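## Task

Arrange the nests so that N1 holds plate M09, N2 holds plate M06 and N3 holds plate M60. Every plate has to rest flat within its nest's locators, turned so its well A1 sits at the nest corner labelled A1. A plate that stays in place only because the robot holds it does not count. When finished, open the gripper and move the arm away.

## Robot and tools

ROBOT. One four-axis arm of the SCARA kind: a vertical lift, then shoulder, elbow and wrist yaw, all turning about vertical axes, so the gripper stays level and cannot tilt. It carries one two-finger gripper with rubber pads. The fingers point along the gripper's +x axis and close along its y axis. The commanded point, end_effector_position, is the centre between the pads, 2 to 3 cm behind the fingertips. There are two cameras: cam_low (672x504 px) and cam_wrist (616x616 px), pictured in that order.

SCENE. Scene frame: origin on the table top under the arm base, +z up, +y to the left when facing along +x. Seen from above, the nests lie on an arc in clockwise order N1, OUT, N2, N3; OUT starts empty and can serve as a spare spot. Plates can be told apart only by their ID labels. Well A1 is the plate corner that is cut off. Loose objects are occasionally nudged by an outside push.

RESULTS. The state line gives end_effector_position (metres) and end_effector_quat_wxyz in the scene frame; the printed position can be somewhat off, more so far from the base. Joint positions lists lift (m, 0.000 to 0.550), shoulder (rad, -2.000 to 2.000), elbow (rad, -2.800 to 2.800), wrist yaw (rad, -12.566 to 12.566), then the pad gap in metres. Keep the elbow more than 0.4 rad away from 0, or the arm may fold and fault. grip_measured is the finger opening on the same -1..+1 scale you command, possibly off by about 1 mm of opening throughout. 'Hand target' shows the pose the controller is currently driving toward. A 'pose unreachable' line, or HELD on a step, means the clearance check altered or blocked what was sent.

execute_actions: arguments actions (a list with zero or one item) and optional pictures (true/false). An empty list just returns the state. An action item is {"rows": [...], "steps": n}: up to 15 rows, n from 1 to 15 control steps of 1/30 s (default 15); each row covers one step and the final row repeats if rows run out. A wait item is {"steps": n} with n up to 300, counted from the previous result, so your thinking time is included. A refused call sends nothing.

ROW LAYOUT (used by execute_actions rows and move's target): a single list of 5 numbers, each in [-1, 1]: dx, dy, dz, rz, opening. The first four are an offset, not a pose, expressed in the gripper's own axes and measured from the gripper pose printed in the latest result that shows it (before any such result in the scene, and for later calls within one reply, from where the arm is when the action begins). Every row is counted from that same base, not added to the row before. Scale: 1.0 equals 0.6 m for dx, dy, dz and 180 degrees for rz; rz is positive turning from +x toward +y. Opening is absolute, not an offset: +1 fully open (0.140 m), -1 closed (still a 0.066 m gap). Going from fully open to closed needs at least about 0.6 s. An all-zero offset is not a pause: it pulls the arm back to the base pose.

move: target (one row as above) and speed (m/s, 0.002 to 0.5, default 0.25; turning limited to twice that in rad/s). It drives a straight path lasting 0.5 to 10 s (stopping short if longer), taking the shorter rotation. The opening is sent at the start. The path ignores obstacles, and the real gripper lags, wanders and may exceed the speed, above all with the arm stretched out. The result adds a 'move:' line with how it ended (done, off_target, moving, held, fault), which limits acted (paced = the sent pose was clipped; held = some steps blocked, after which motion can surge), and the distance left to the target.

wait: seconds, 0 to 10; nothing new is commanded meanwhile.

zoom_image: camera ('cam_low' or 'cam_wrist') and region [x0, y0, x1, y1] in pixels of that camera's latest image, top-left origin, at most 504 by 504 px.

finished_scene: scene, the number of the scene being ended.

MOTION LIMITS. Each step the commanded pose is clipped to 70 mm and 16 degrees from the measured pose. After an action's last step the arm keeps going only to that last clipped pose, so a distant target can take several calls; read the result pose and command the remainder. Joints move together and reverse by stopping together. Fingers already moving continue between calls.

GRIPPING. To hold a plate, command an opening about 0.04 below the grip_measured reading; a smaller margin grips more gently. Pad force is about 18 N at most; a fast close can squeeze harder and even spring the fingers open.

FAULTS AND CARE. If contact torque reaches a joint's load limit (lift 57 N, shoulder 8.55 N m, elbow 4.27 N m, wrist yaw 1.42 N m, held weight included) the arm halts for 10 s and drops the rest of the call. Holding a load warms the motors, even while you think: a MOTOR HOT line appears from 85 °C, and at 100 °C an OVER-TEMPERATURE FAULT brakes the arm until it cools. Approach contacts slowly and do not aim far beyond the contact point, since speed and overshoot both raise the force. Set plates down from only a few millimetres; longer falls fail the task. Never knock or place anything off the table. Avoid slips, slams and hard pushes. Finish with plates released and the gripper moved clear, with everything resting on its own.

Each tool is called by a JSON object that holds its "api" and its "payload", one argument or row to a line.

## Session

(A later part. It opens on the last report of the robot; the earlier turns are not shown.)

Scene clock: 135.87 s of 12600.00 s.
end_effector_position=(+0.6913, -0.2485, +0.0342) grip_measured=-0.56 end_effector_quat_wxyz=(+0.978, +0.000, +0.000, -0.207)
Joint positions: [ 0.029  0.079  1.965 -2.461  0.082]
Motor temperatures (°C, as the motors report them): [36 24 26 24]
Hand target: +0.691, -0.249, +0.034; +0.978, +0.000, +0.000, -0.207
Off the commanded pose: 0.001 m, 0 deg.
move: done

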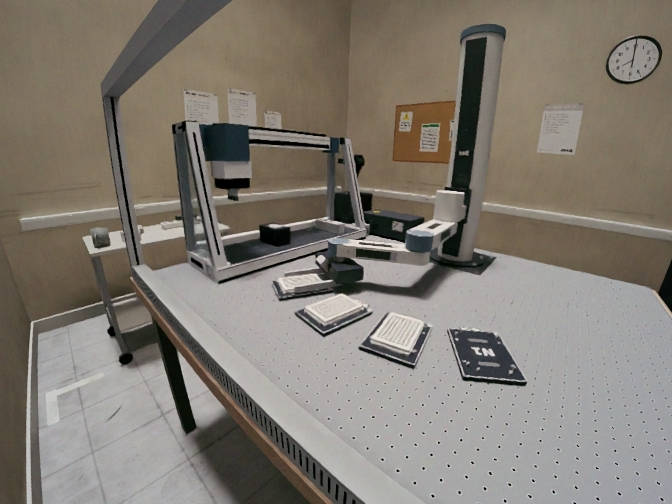

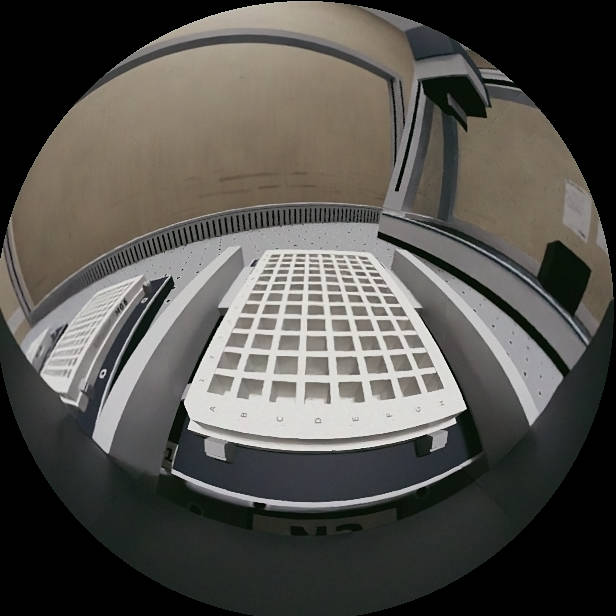

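{"api": "move", "payload": {
  "target": [0, 0, 0.081, 0, -0.6],
  "speed": 0.12
}}

{"api": "move", "payload": {
  "target": [-0.43, 0.7855, 0, 0.3139, -0.6],
  "speed": 0.3
}}

Scene clock: 143.97 s of 12600.00 s.
end_effector_position=(+0.6913, -0.2485, +0.0829) grip_measured=-0.56 end_effector_quat_wxyz=(+0.978, +0.000, +0.000, -0.208)
Joint positions: [ 0.078  0.079  1.964 -2.462  0.082]
Motor temperatures (°C, as the motors report them): [36 24 26 24]
Hand target: +0.691, -0.248, +0.083; +0.978, +0.000, +0.000, -0.207
Off the commanded pose: 0.000 m, 0 deg.
After step 90, 4.37 s passed at rest.
move: done

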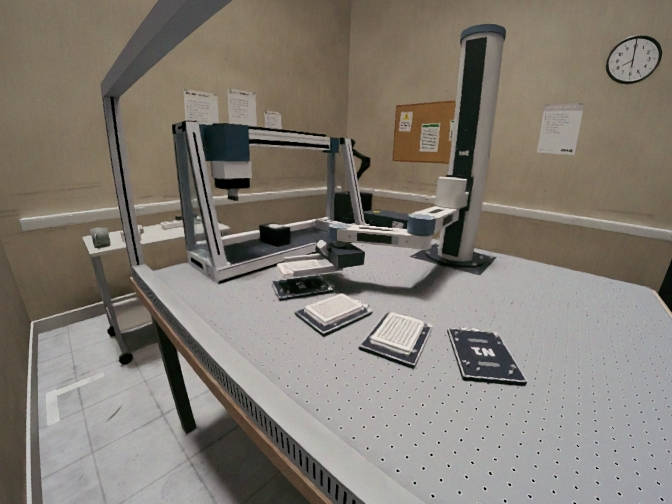

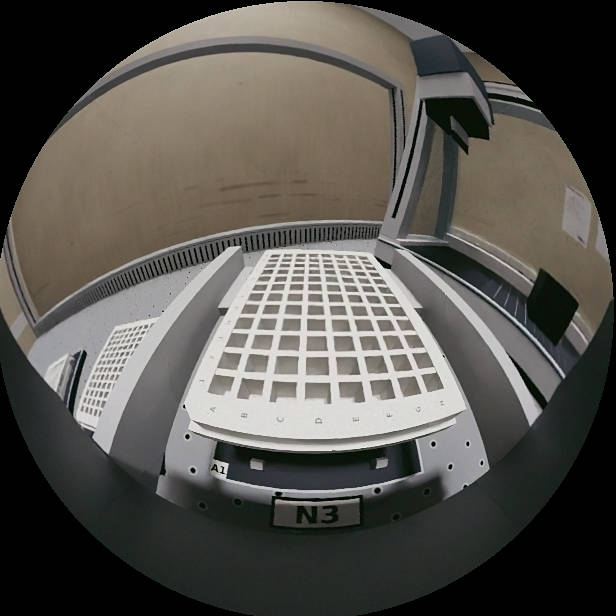

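Scene clock: 146.13 s of 12600.00 s.
end_effector_position=(+0.6470, +0.2872, +0.0829) grip_measured=-0.56 end_effector_quat_wxyz=(+0.960, +0.000, +0.000, +0.280)
Joint positions: [ 0.078  1.137  1.828 -2.396  0.082]
Motor temperatures (°C, as the motors report them): [36 24 26 24]
Hand target: +0.647, +0.287, +0.083; +0.960, +0.000, +0.000, +0.280
Off the commanded pose: 0.000 m, 0 deg.
move: done

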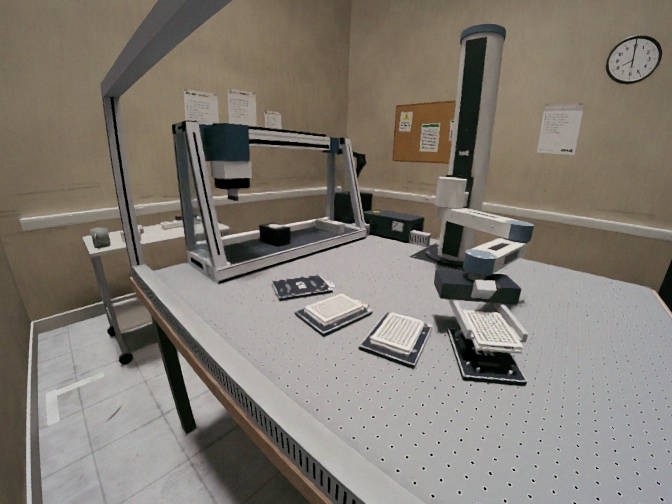

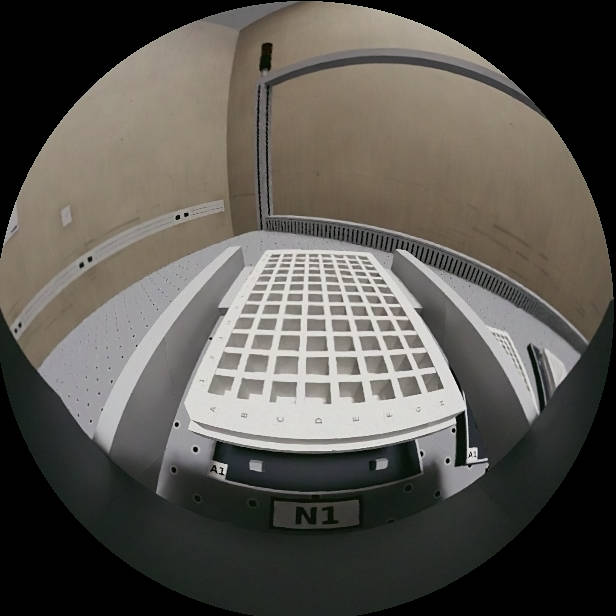

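{"api": "move", "payload": {
  "target": [-0.001, 0, -0.0765, 0, -0.6],
  "speed": 0.05
}}

{"api": "move", "payload": {
  "target": [0, 0, 0, 0, -0.1],
  "speed": 0.05
}}

{"api": "move", "payload": {
  "target": [0, 0, 0.0765, 0, -0.1],
  "speed": 0.15
}}

Scene clock: 156.23 s of 12600.00 s.
end_effector_position=(+0.6465, +0.2868, +0.0369) grip_measured=-0.56 end_effector_quat_wxyz=(+0.960, +0.000, +0.000, +0.280)
Joint positions: [ 0.032  1.138  1.824 -2.394  0.082]
Motor temperatures (°C, as the motors report them): [36 24 26 24]
Hand target: +0.646, +0.287, +0.037; +0.960, +0.000, +0.000, +0.280
Off the commanded pose: 0.000 m, 0 deg.
After step 90, 5.93 s passed at rest.
move: done

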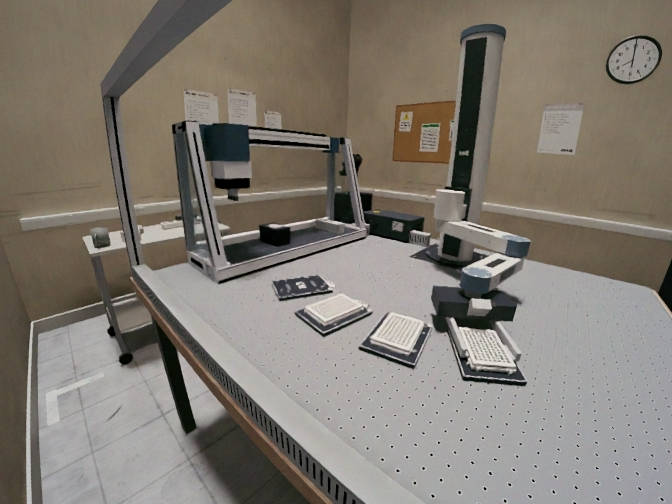

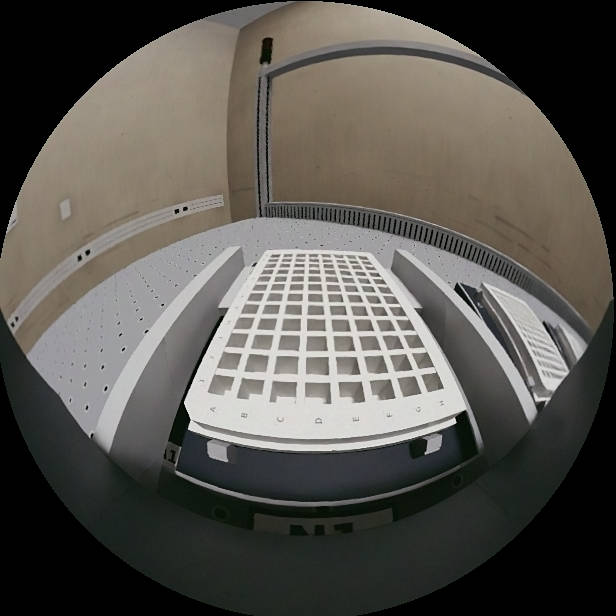

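Scene clock: 156.73 s of 12600.00 s.
end_effector_position=(+0.6466, +0.2868, +0.0369) grip_measured=-0.10 end_effector_quat_wxyz=(+0.960, +0.000, +0.000, +0.280)
Joint positions: [ 0.032  1.138  1.824 -2.394  0.099]
Motor temperatures (°C, as the motors report them): [36 24 26 24]
Hand target: +0.647, +0.287, +0.037; +0.960, +0.000, +0.000, +0.280
Off the commanded pose: 0.000 m, 0 deg.
move: done

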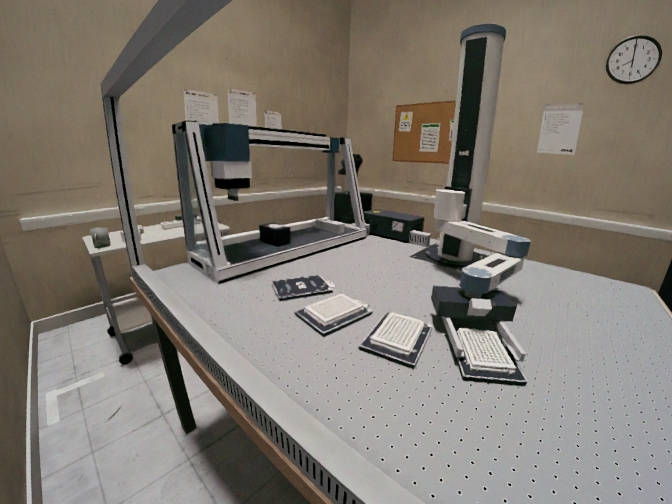

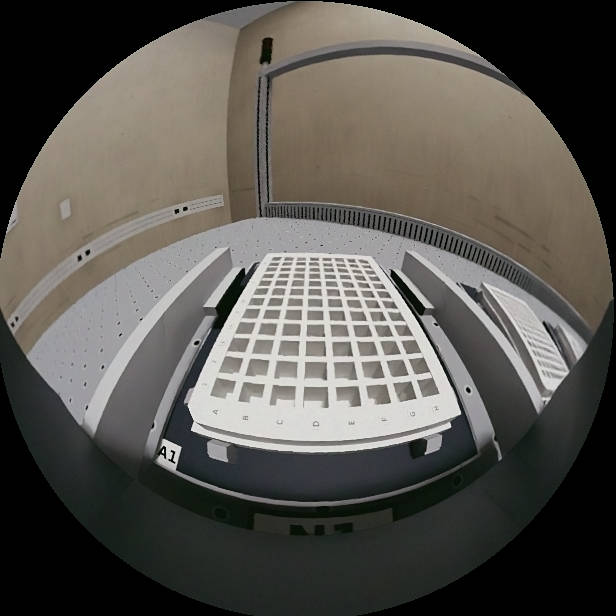

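Scene clock: 157.47 s of 12600.00 s.
end_effector_position=(+0.6466, +0.2868, +0.0828) grip_measured=-0.10 end_effector_quat_wxyz=(+0.960, +0.000, +0.000, +0.280)
Joint positions: [ 0.078  1.138  1.824 -2.394  0.099]
Motor temperatures (°C, as the motors report them): [36 24 26 24]
Hand target: +0.647, +0.287, +0.083; +0.960, +0.000, +0.000, +0.280
Off the commanded pose: 0.000 m, 0 deg.
move: done

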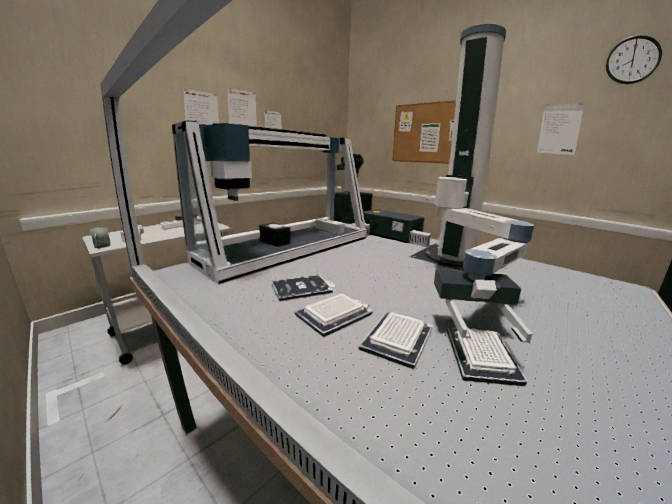

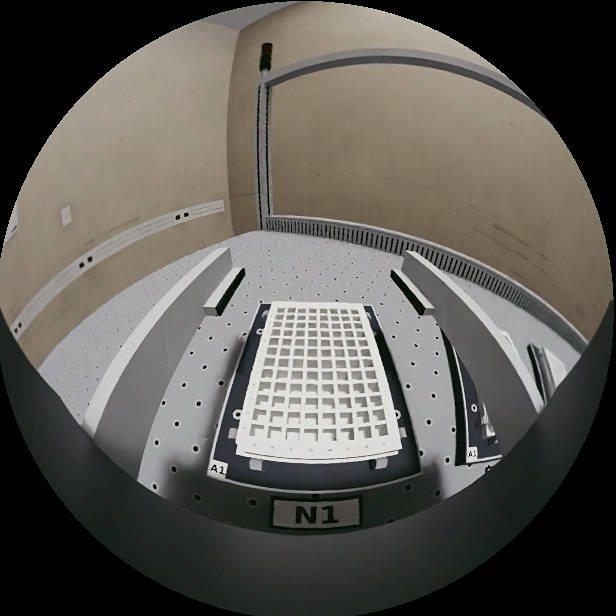

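{"api": "move", "payload": {
  "target": [-0.0628, -0.3057, 0, -0.11, -0.1],
  "speed": 0.3
}}

{"api": "move", "payload": {
  "target": [0, 0, -0.081, 0, -0.1],
  "speed": 0.07
}}

{"api": "move", "payload": {
  "target": [0, 0, 0, 0, -0.6],
  "speed": 0.05
}}

Scene clock: 171.23 s of 12600.00 s.
end_effector_position=(+0.7135, +0.1118, +0.0828) grip_measured=-0.10 end_effector_quat_wxyz=(+0.994, +0.000, +0.000, +0.111)
Joint positions: [ 0.078  0.803  1.812 -2.393  0.099]
Motor temperatures (°C, as the motors report them): [36 24 26 24]
Hand target: +0.713, +0.112, +0.083; +0.994, +0.000, +0.000, +0.111
Off the commanded pose: 0.000 m, 0 deg.
After step 90, 9.73 s passed at rest.
move: done

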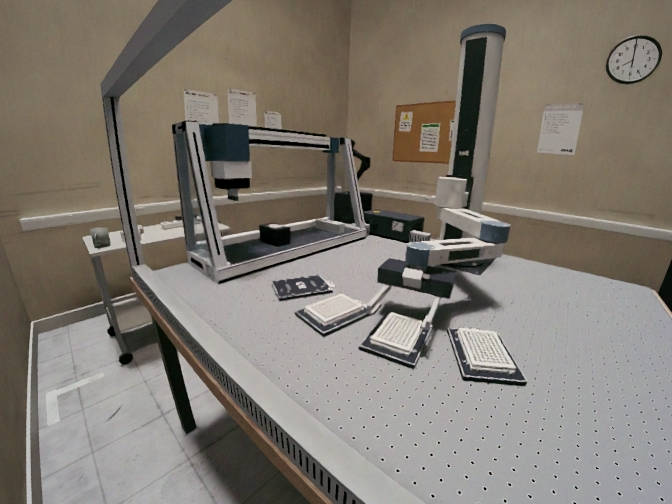

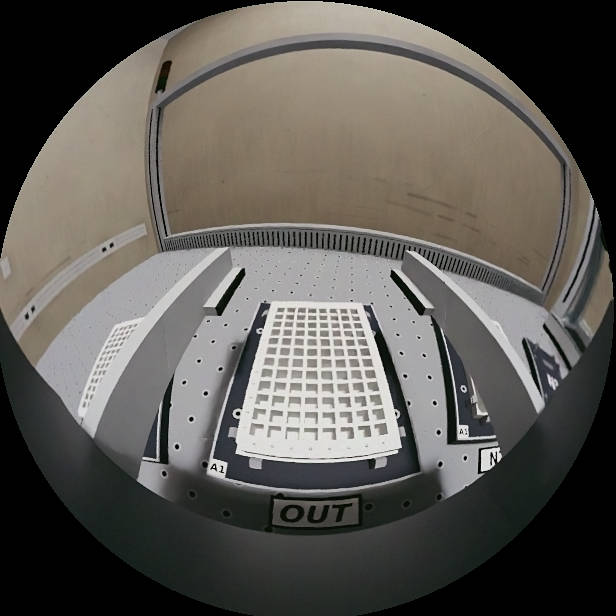

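Scene clock: 172.20 s of 12600.00 s.
end_effector_position=(+0.7135, +0.1117, +0.0342) grip_measured=-0.10 end_effector_quat_wxyz=(+0.994, +0.000, +0.000, +0.111)
Joint positions: [ 0.029  0.803  1.812 -2.393  0.099]
Motor temperatures (°C, as the motors report them): [36 24 26 24]
Hand target: +0.713, +0.112, +0.034; +0.994, +0.000, +0.000, +0.111
Off the commanded pose: 0.000 m, 0 deg.
move: done

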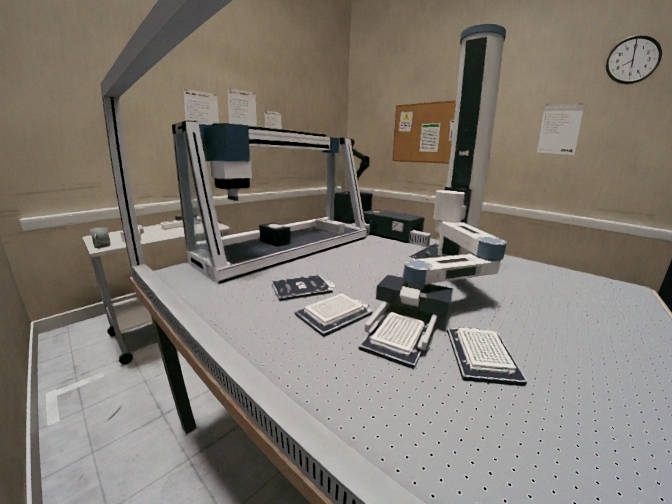

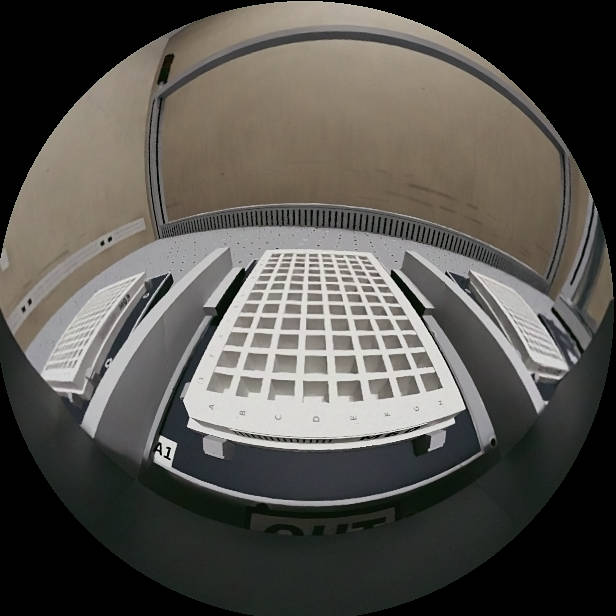

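Scene clock: 172.70 s of 12600.00 s.
end_effector_position=(+0.7134, +0.1124, +0.0342) grip_measured=-0.56 end_effector_quat_wxyz=(+0.994, +0.000, +0.000, +0.111)
Joint positions: [ 0.029  0.804  1.812 -2.394  0.082]
Motor temperatures (°C, as the motors report them): [36 24 26 24]
Hand target: +0.713, +0.112, +0.034; +0.994, +0.000, +0.000, +0.111
Off the commanded pose: 0.001 m, 0 deg.
move: done

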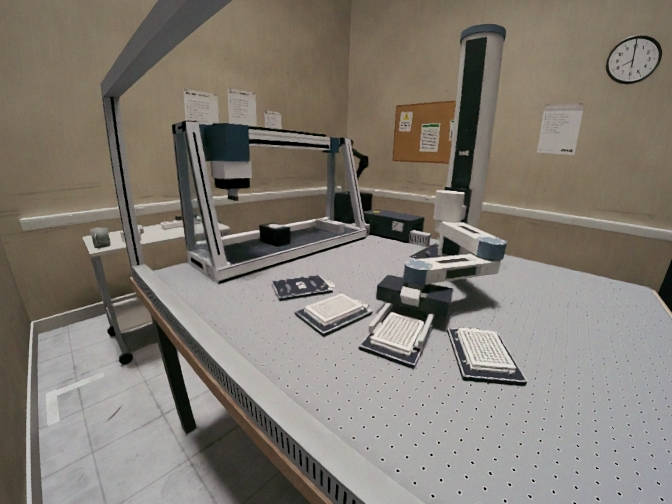

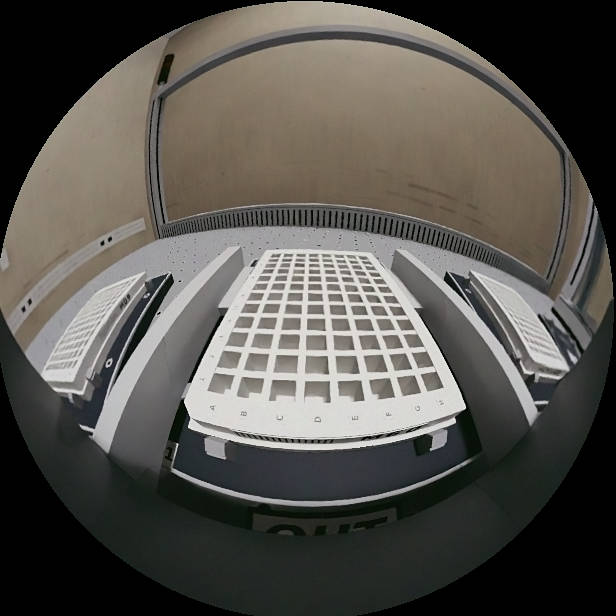

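{"api": "move", "payload": {
  "target": [0, 0, 0.081, 0, -0.6],
  "speed": 0.12
}}

{"api": "move", "payload": {
  "target": [-0.1688, -0.5782, 0, -0.2033, -0.6],
  "speed": 0.3
}}

{"api": "move", "payload": {
  "target": [0, 0, -0.0765, 0, -0.6],
  "speed": 0.05
}}

Scene clock: 180.27 s of 12600.00 s.
end_effector_position=(+0.7134, +0.1123, +0.0828) grip_measured=-0.56 end_effector_quat_wxyz=(+0.994, +0.000, +0.000, +0.111)
Joint positions: [ 0.078  0.804  1.812 -2.395  0.082]
Motor temperatures (°C, as the motors report them): [36 24 26 24]
Hand target: +0.713, +0.112, +0.083; +0.994, +0.000, +0.000, +0.111
Off the commanded pose: 0.000 m, 0 deg.
After step 90, 3.83 s passed at rest.
move: done

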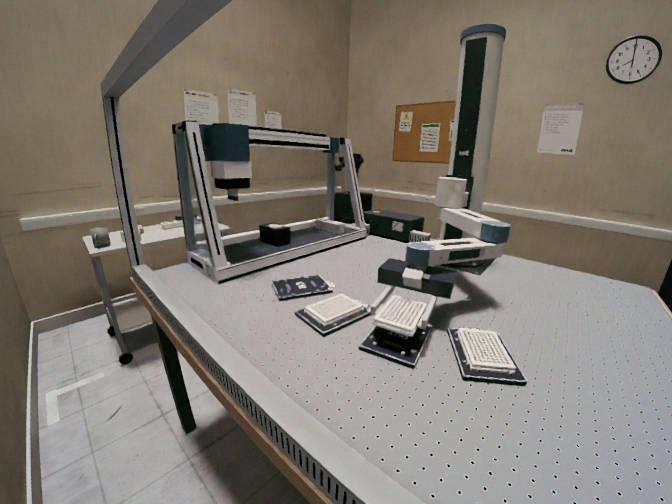

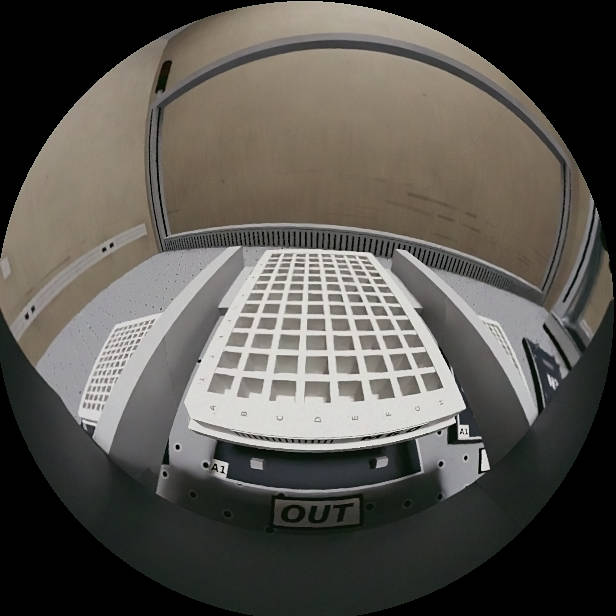

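Scene clock: 181.90 s of 12600.00 s.
end_effector_position=(+0.6909, -0.2485, +0.0828) grip_measured=-0.56 end_effector_quat_wxyz=(+0.978, +0.000, +0.000, -0.207)
Joint positions: [ 0.078  0.079  1.962 -2.458  0.082]
Motor temperatures (°C, as the motors report them): [36 24 26 24]
Hand target: +0.691, -0.248, +0.083; +0.978, +0.000, +0.000, -0.207
Off the commanded pose: 0.000 m, 0 deg.
move: done

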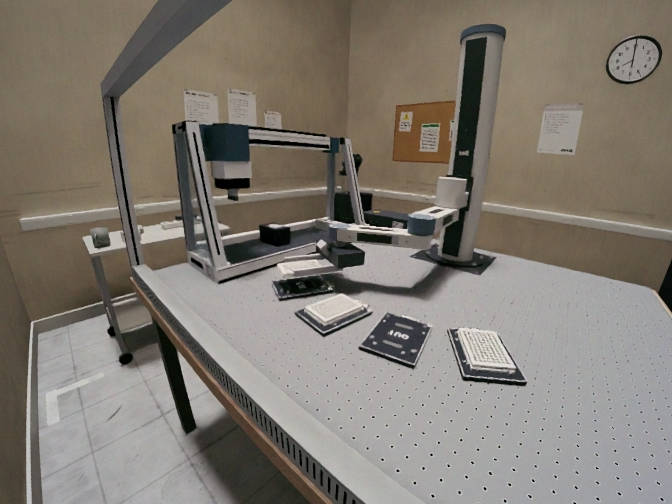

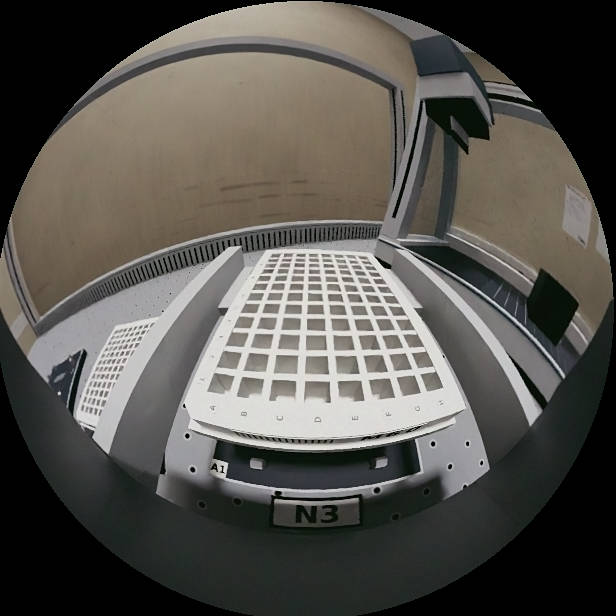

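Scene clock: 183.07 s of 12600.00 s.
end_effector_position=(+0.6909, -0.2486, +0.0369) grip_measured=-0.56 end_effector_quat_wxyz=(+0.978, +0.000, +0.000, -0.207)
Joint positions: [ 0.032  0.079  1.962 -2.458  0.082]
Motor temperatures (°C, as the motors report them): [36 24 26 24]
Hand target: +0.691, -0.248, +0.037; +0.978, +0.000, +0.000, -0.207
Off the commanded pose: 0.000 m, 0 deg.
move: done

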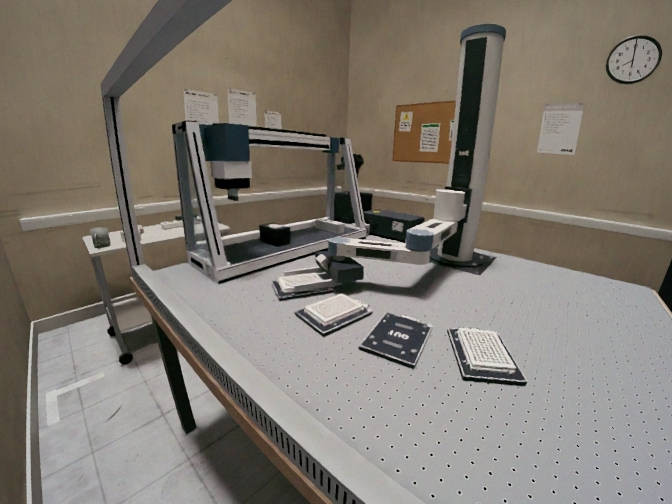

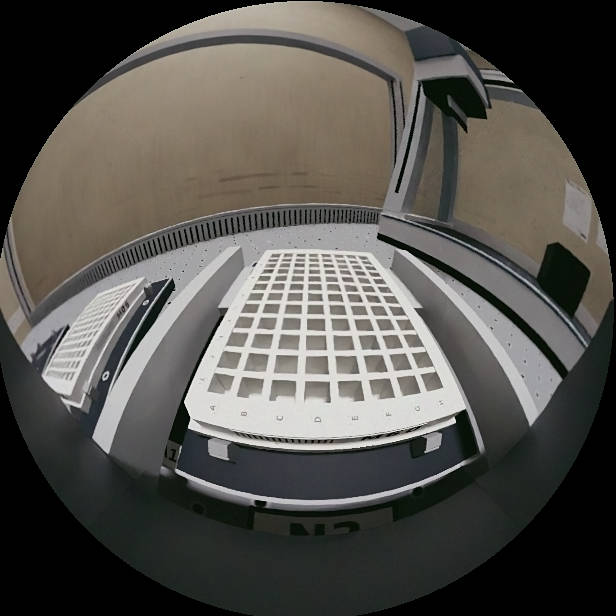

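{"api": "move", "payload": {
  "target": [0, 0, 0, 0, -0.1],
  "speed": 0.05
}}

{"api": "move", "payload": {
  "target": [0, 0, 0.0765, 0, -0.1],
  "speed": 0.15
}}

{"api": "move", "payload": {
  "target": [-0.181, 0.26, 0, 0.1, -0.1],
  "speed": 0.3
}}

Scene clock: 196.47 s of 12600.00 s.
end_effector_position=(+0.6909, -0.2486, +0.0369) grip_measured=-0.10 end_effector_quat_wxyz=(+0.978, +0.000, +0.000, -0.207)
Joint positions: [ 0.032  0.079  1.962 -2.458  0.099]
Motor temperatures (°C, as the motors report them): [37 24 26 24]
Hand target: +0.691, -0.249, +0.037; +0.978, +0.000, +0.000, -0.207
Off the commanded pose: 0.000 m, 0 deg.
After step 90, 9.70 s passed at rest.
move: done

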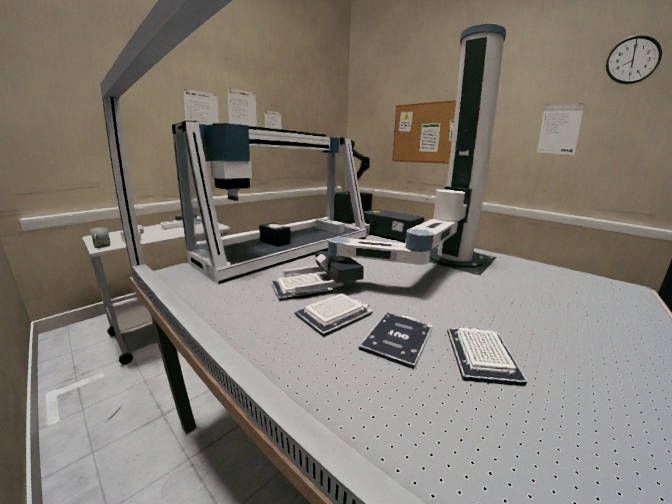

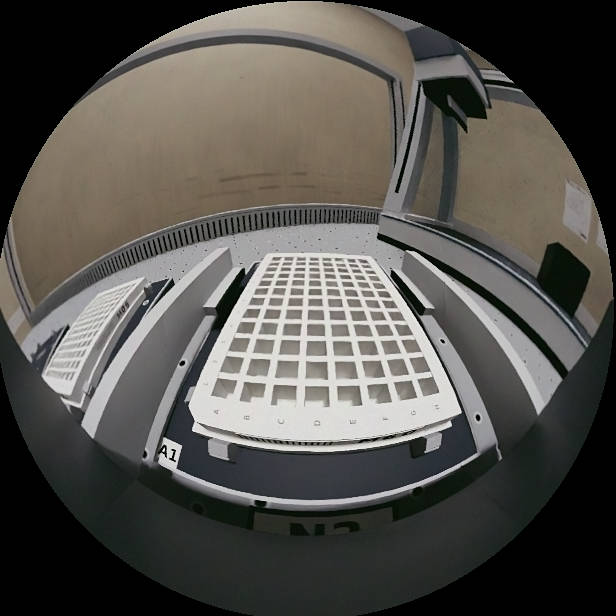

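Scene clock: 197.20 s of 12600.00 s.
end_effector_position=(+0.6909, -0.2485, +0.0828) grip_measured=-0.10 end_effector_quat_wxyz=(+0.978, +0.000, +0.000, -0.207)
Joint positions: [ 0.078  0.079  1.962 -2.458  0.099]
Motor temperatures (°C, as the motors report them): [37 24 26 24]
Hand target: +0.691, -0.249, +0.083; +0.978, +0.000, +0.000, -0.207
Off the commanded pose: 0.000 m, 0 deg.
move: done

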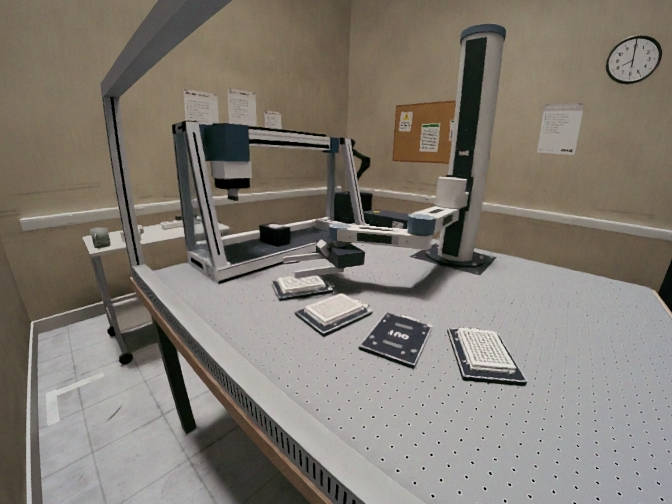

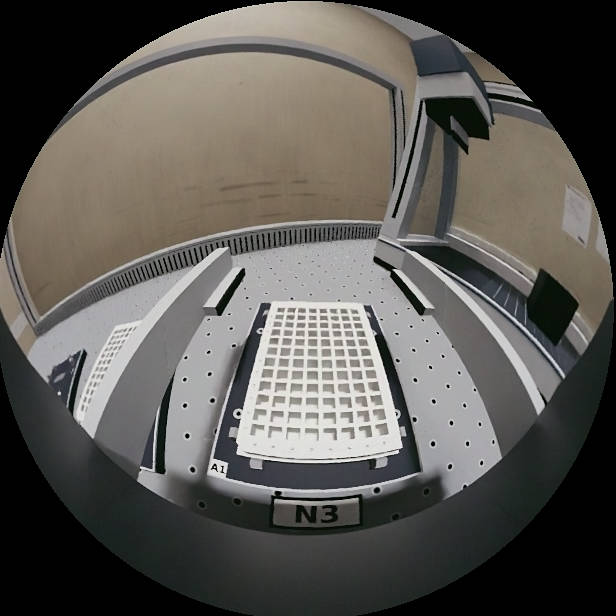

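Scene clock: 198.27 s of 12600.00 s.
end_effector_position=(+0.6549, -0.0617, +0.0828) grip_measured=-0.10 end_effector_quat_wxyz=(+0.999, +0.000, +0.000, -0.051)
Joint positions: [ 0.078  0.626  1.439 -2.166  0.099]
Motor temperatures (°C, as the motors report them): [37 24 26 24]
Hand target: +0.655, -0.062, +0.083; +0.999, +0.000, +0.000, -0.051
Off the commanded pose: 0.000 m, 0 deg.
move: done

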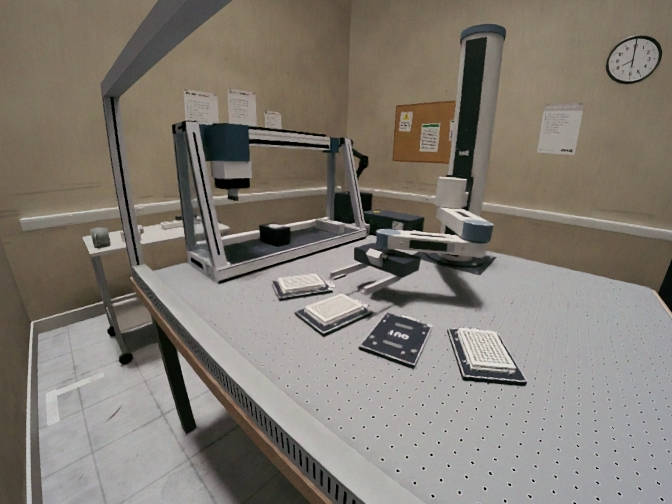

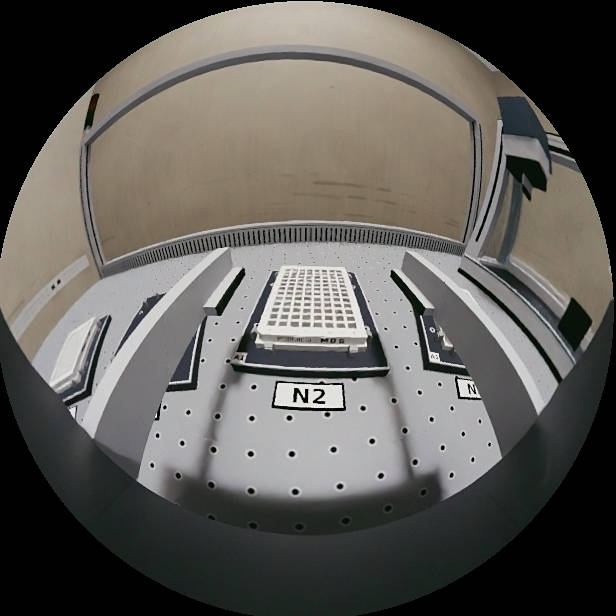

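{"api": "zoom_image", "payload": {
  "camera": "cam_wrist",
  "region": [225, 260, 395, 380]
}}

Region (225, 260, 395, 380) of cam_wrist's 616x616 image, scaled by 2.965, with more detail than that image has; it fills the top 356 rows of this view, and the rest is white.

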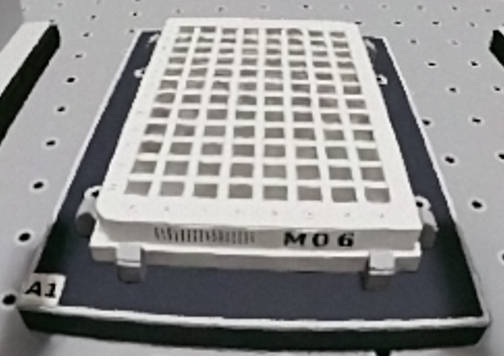

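N2 holds M06, seated with its cut corner at A1. All plates are in place.

{"api": "finished_scene", "payload": {
  "scene": 2
}}

The scene is finished: the task was done.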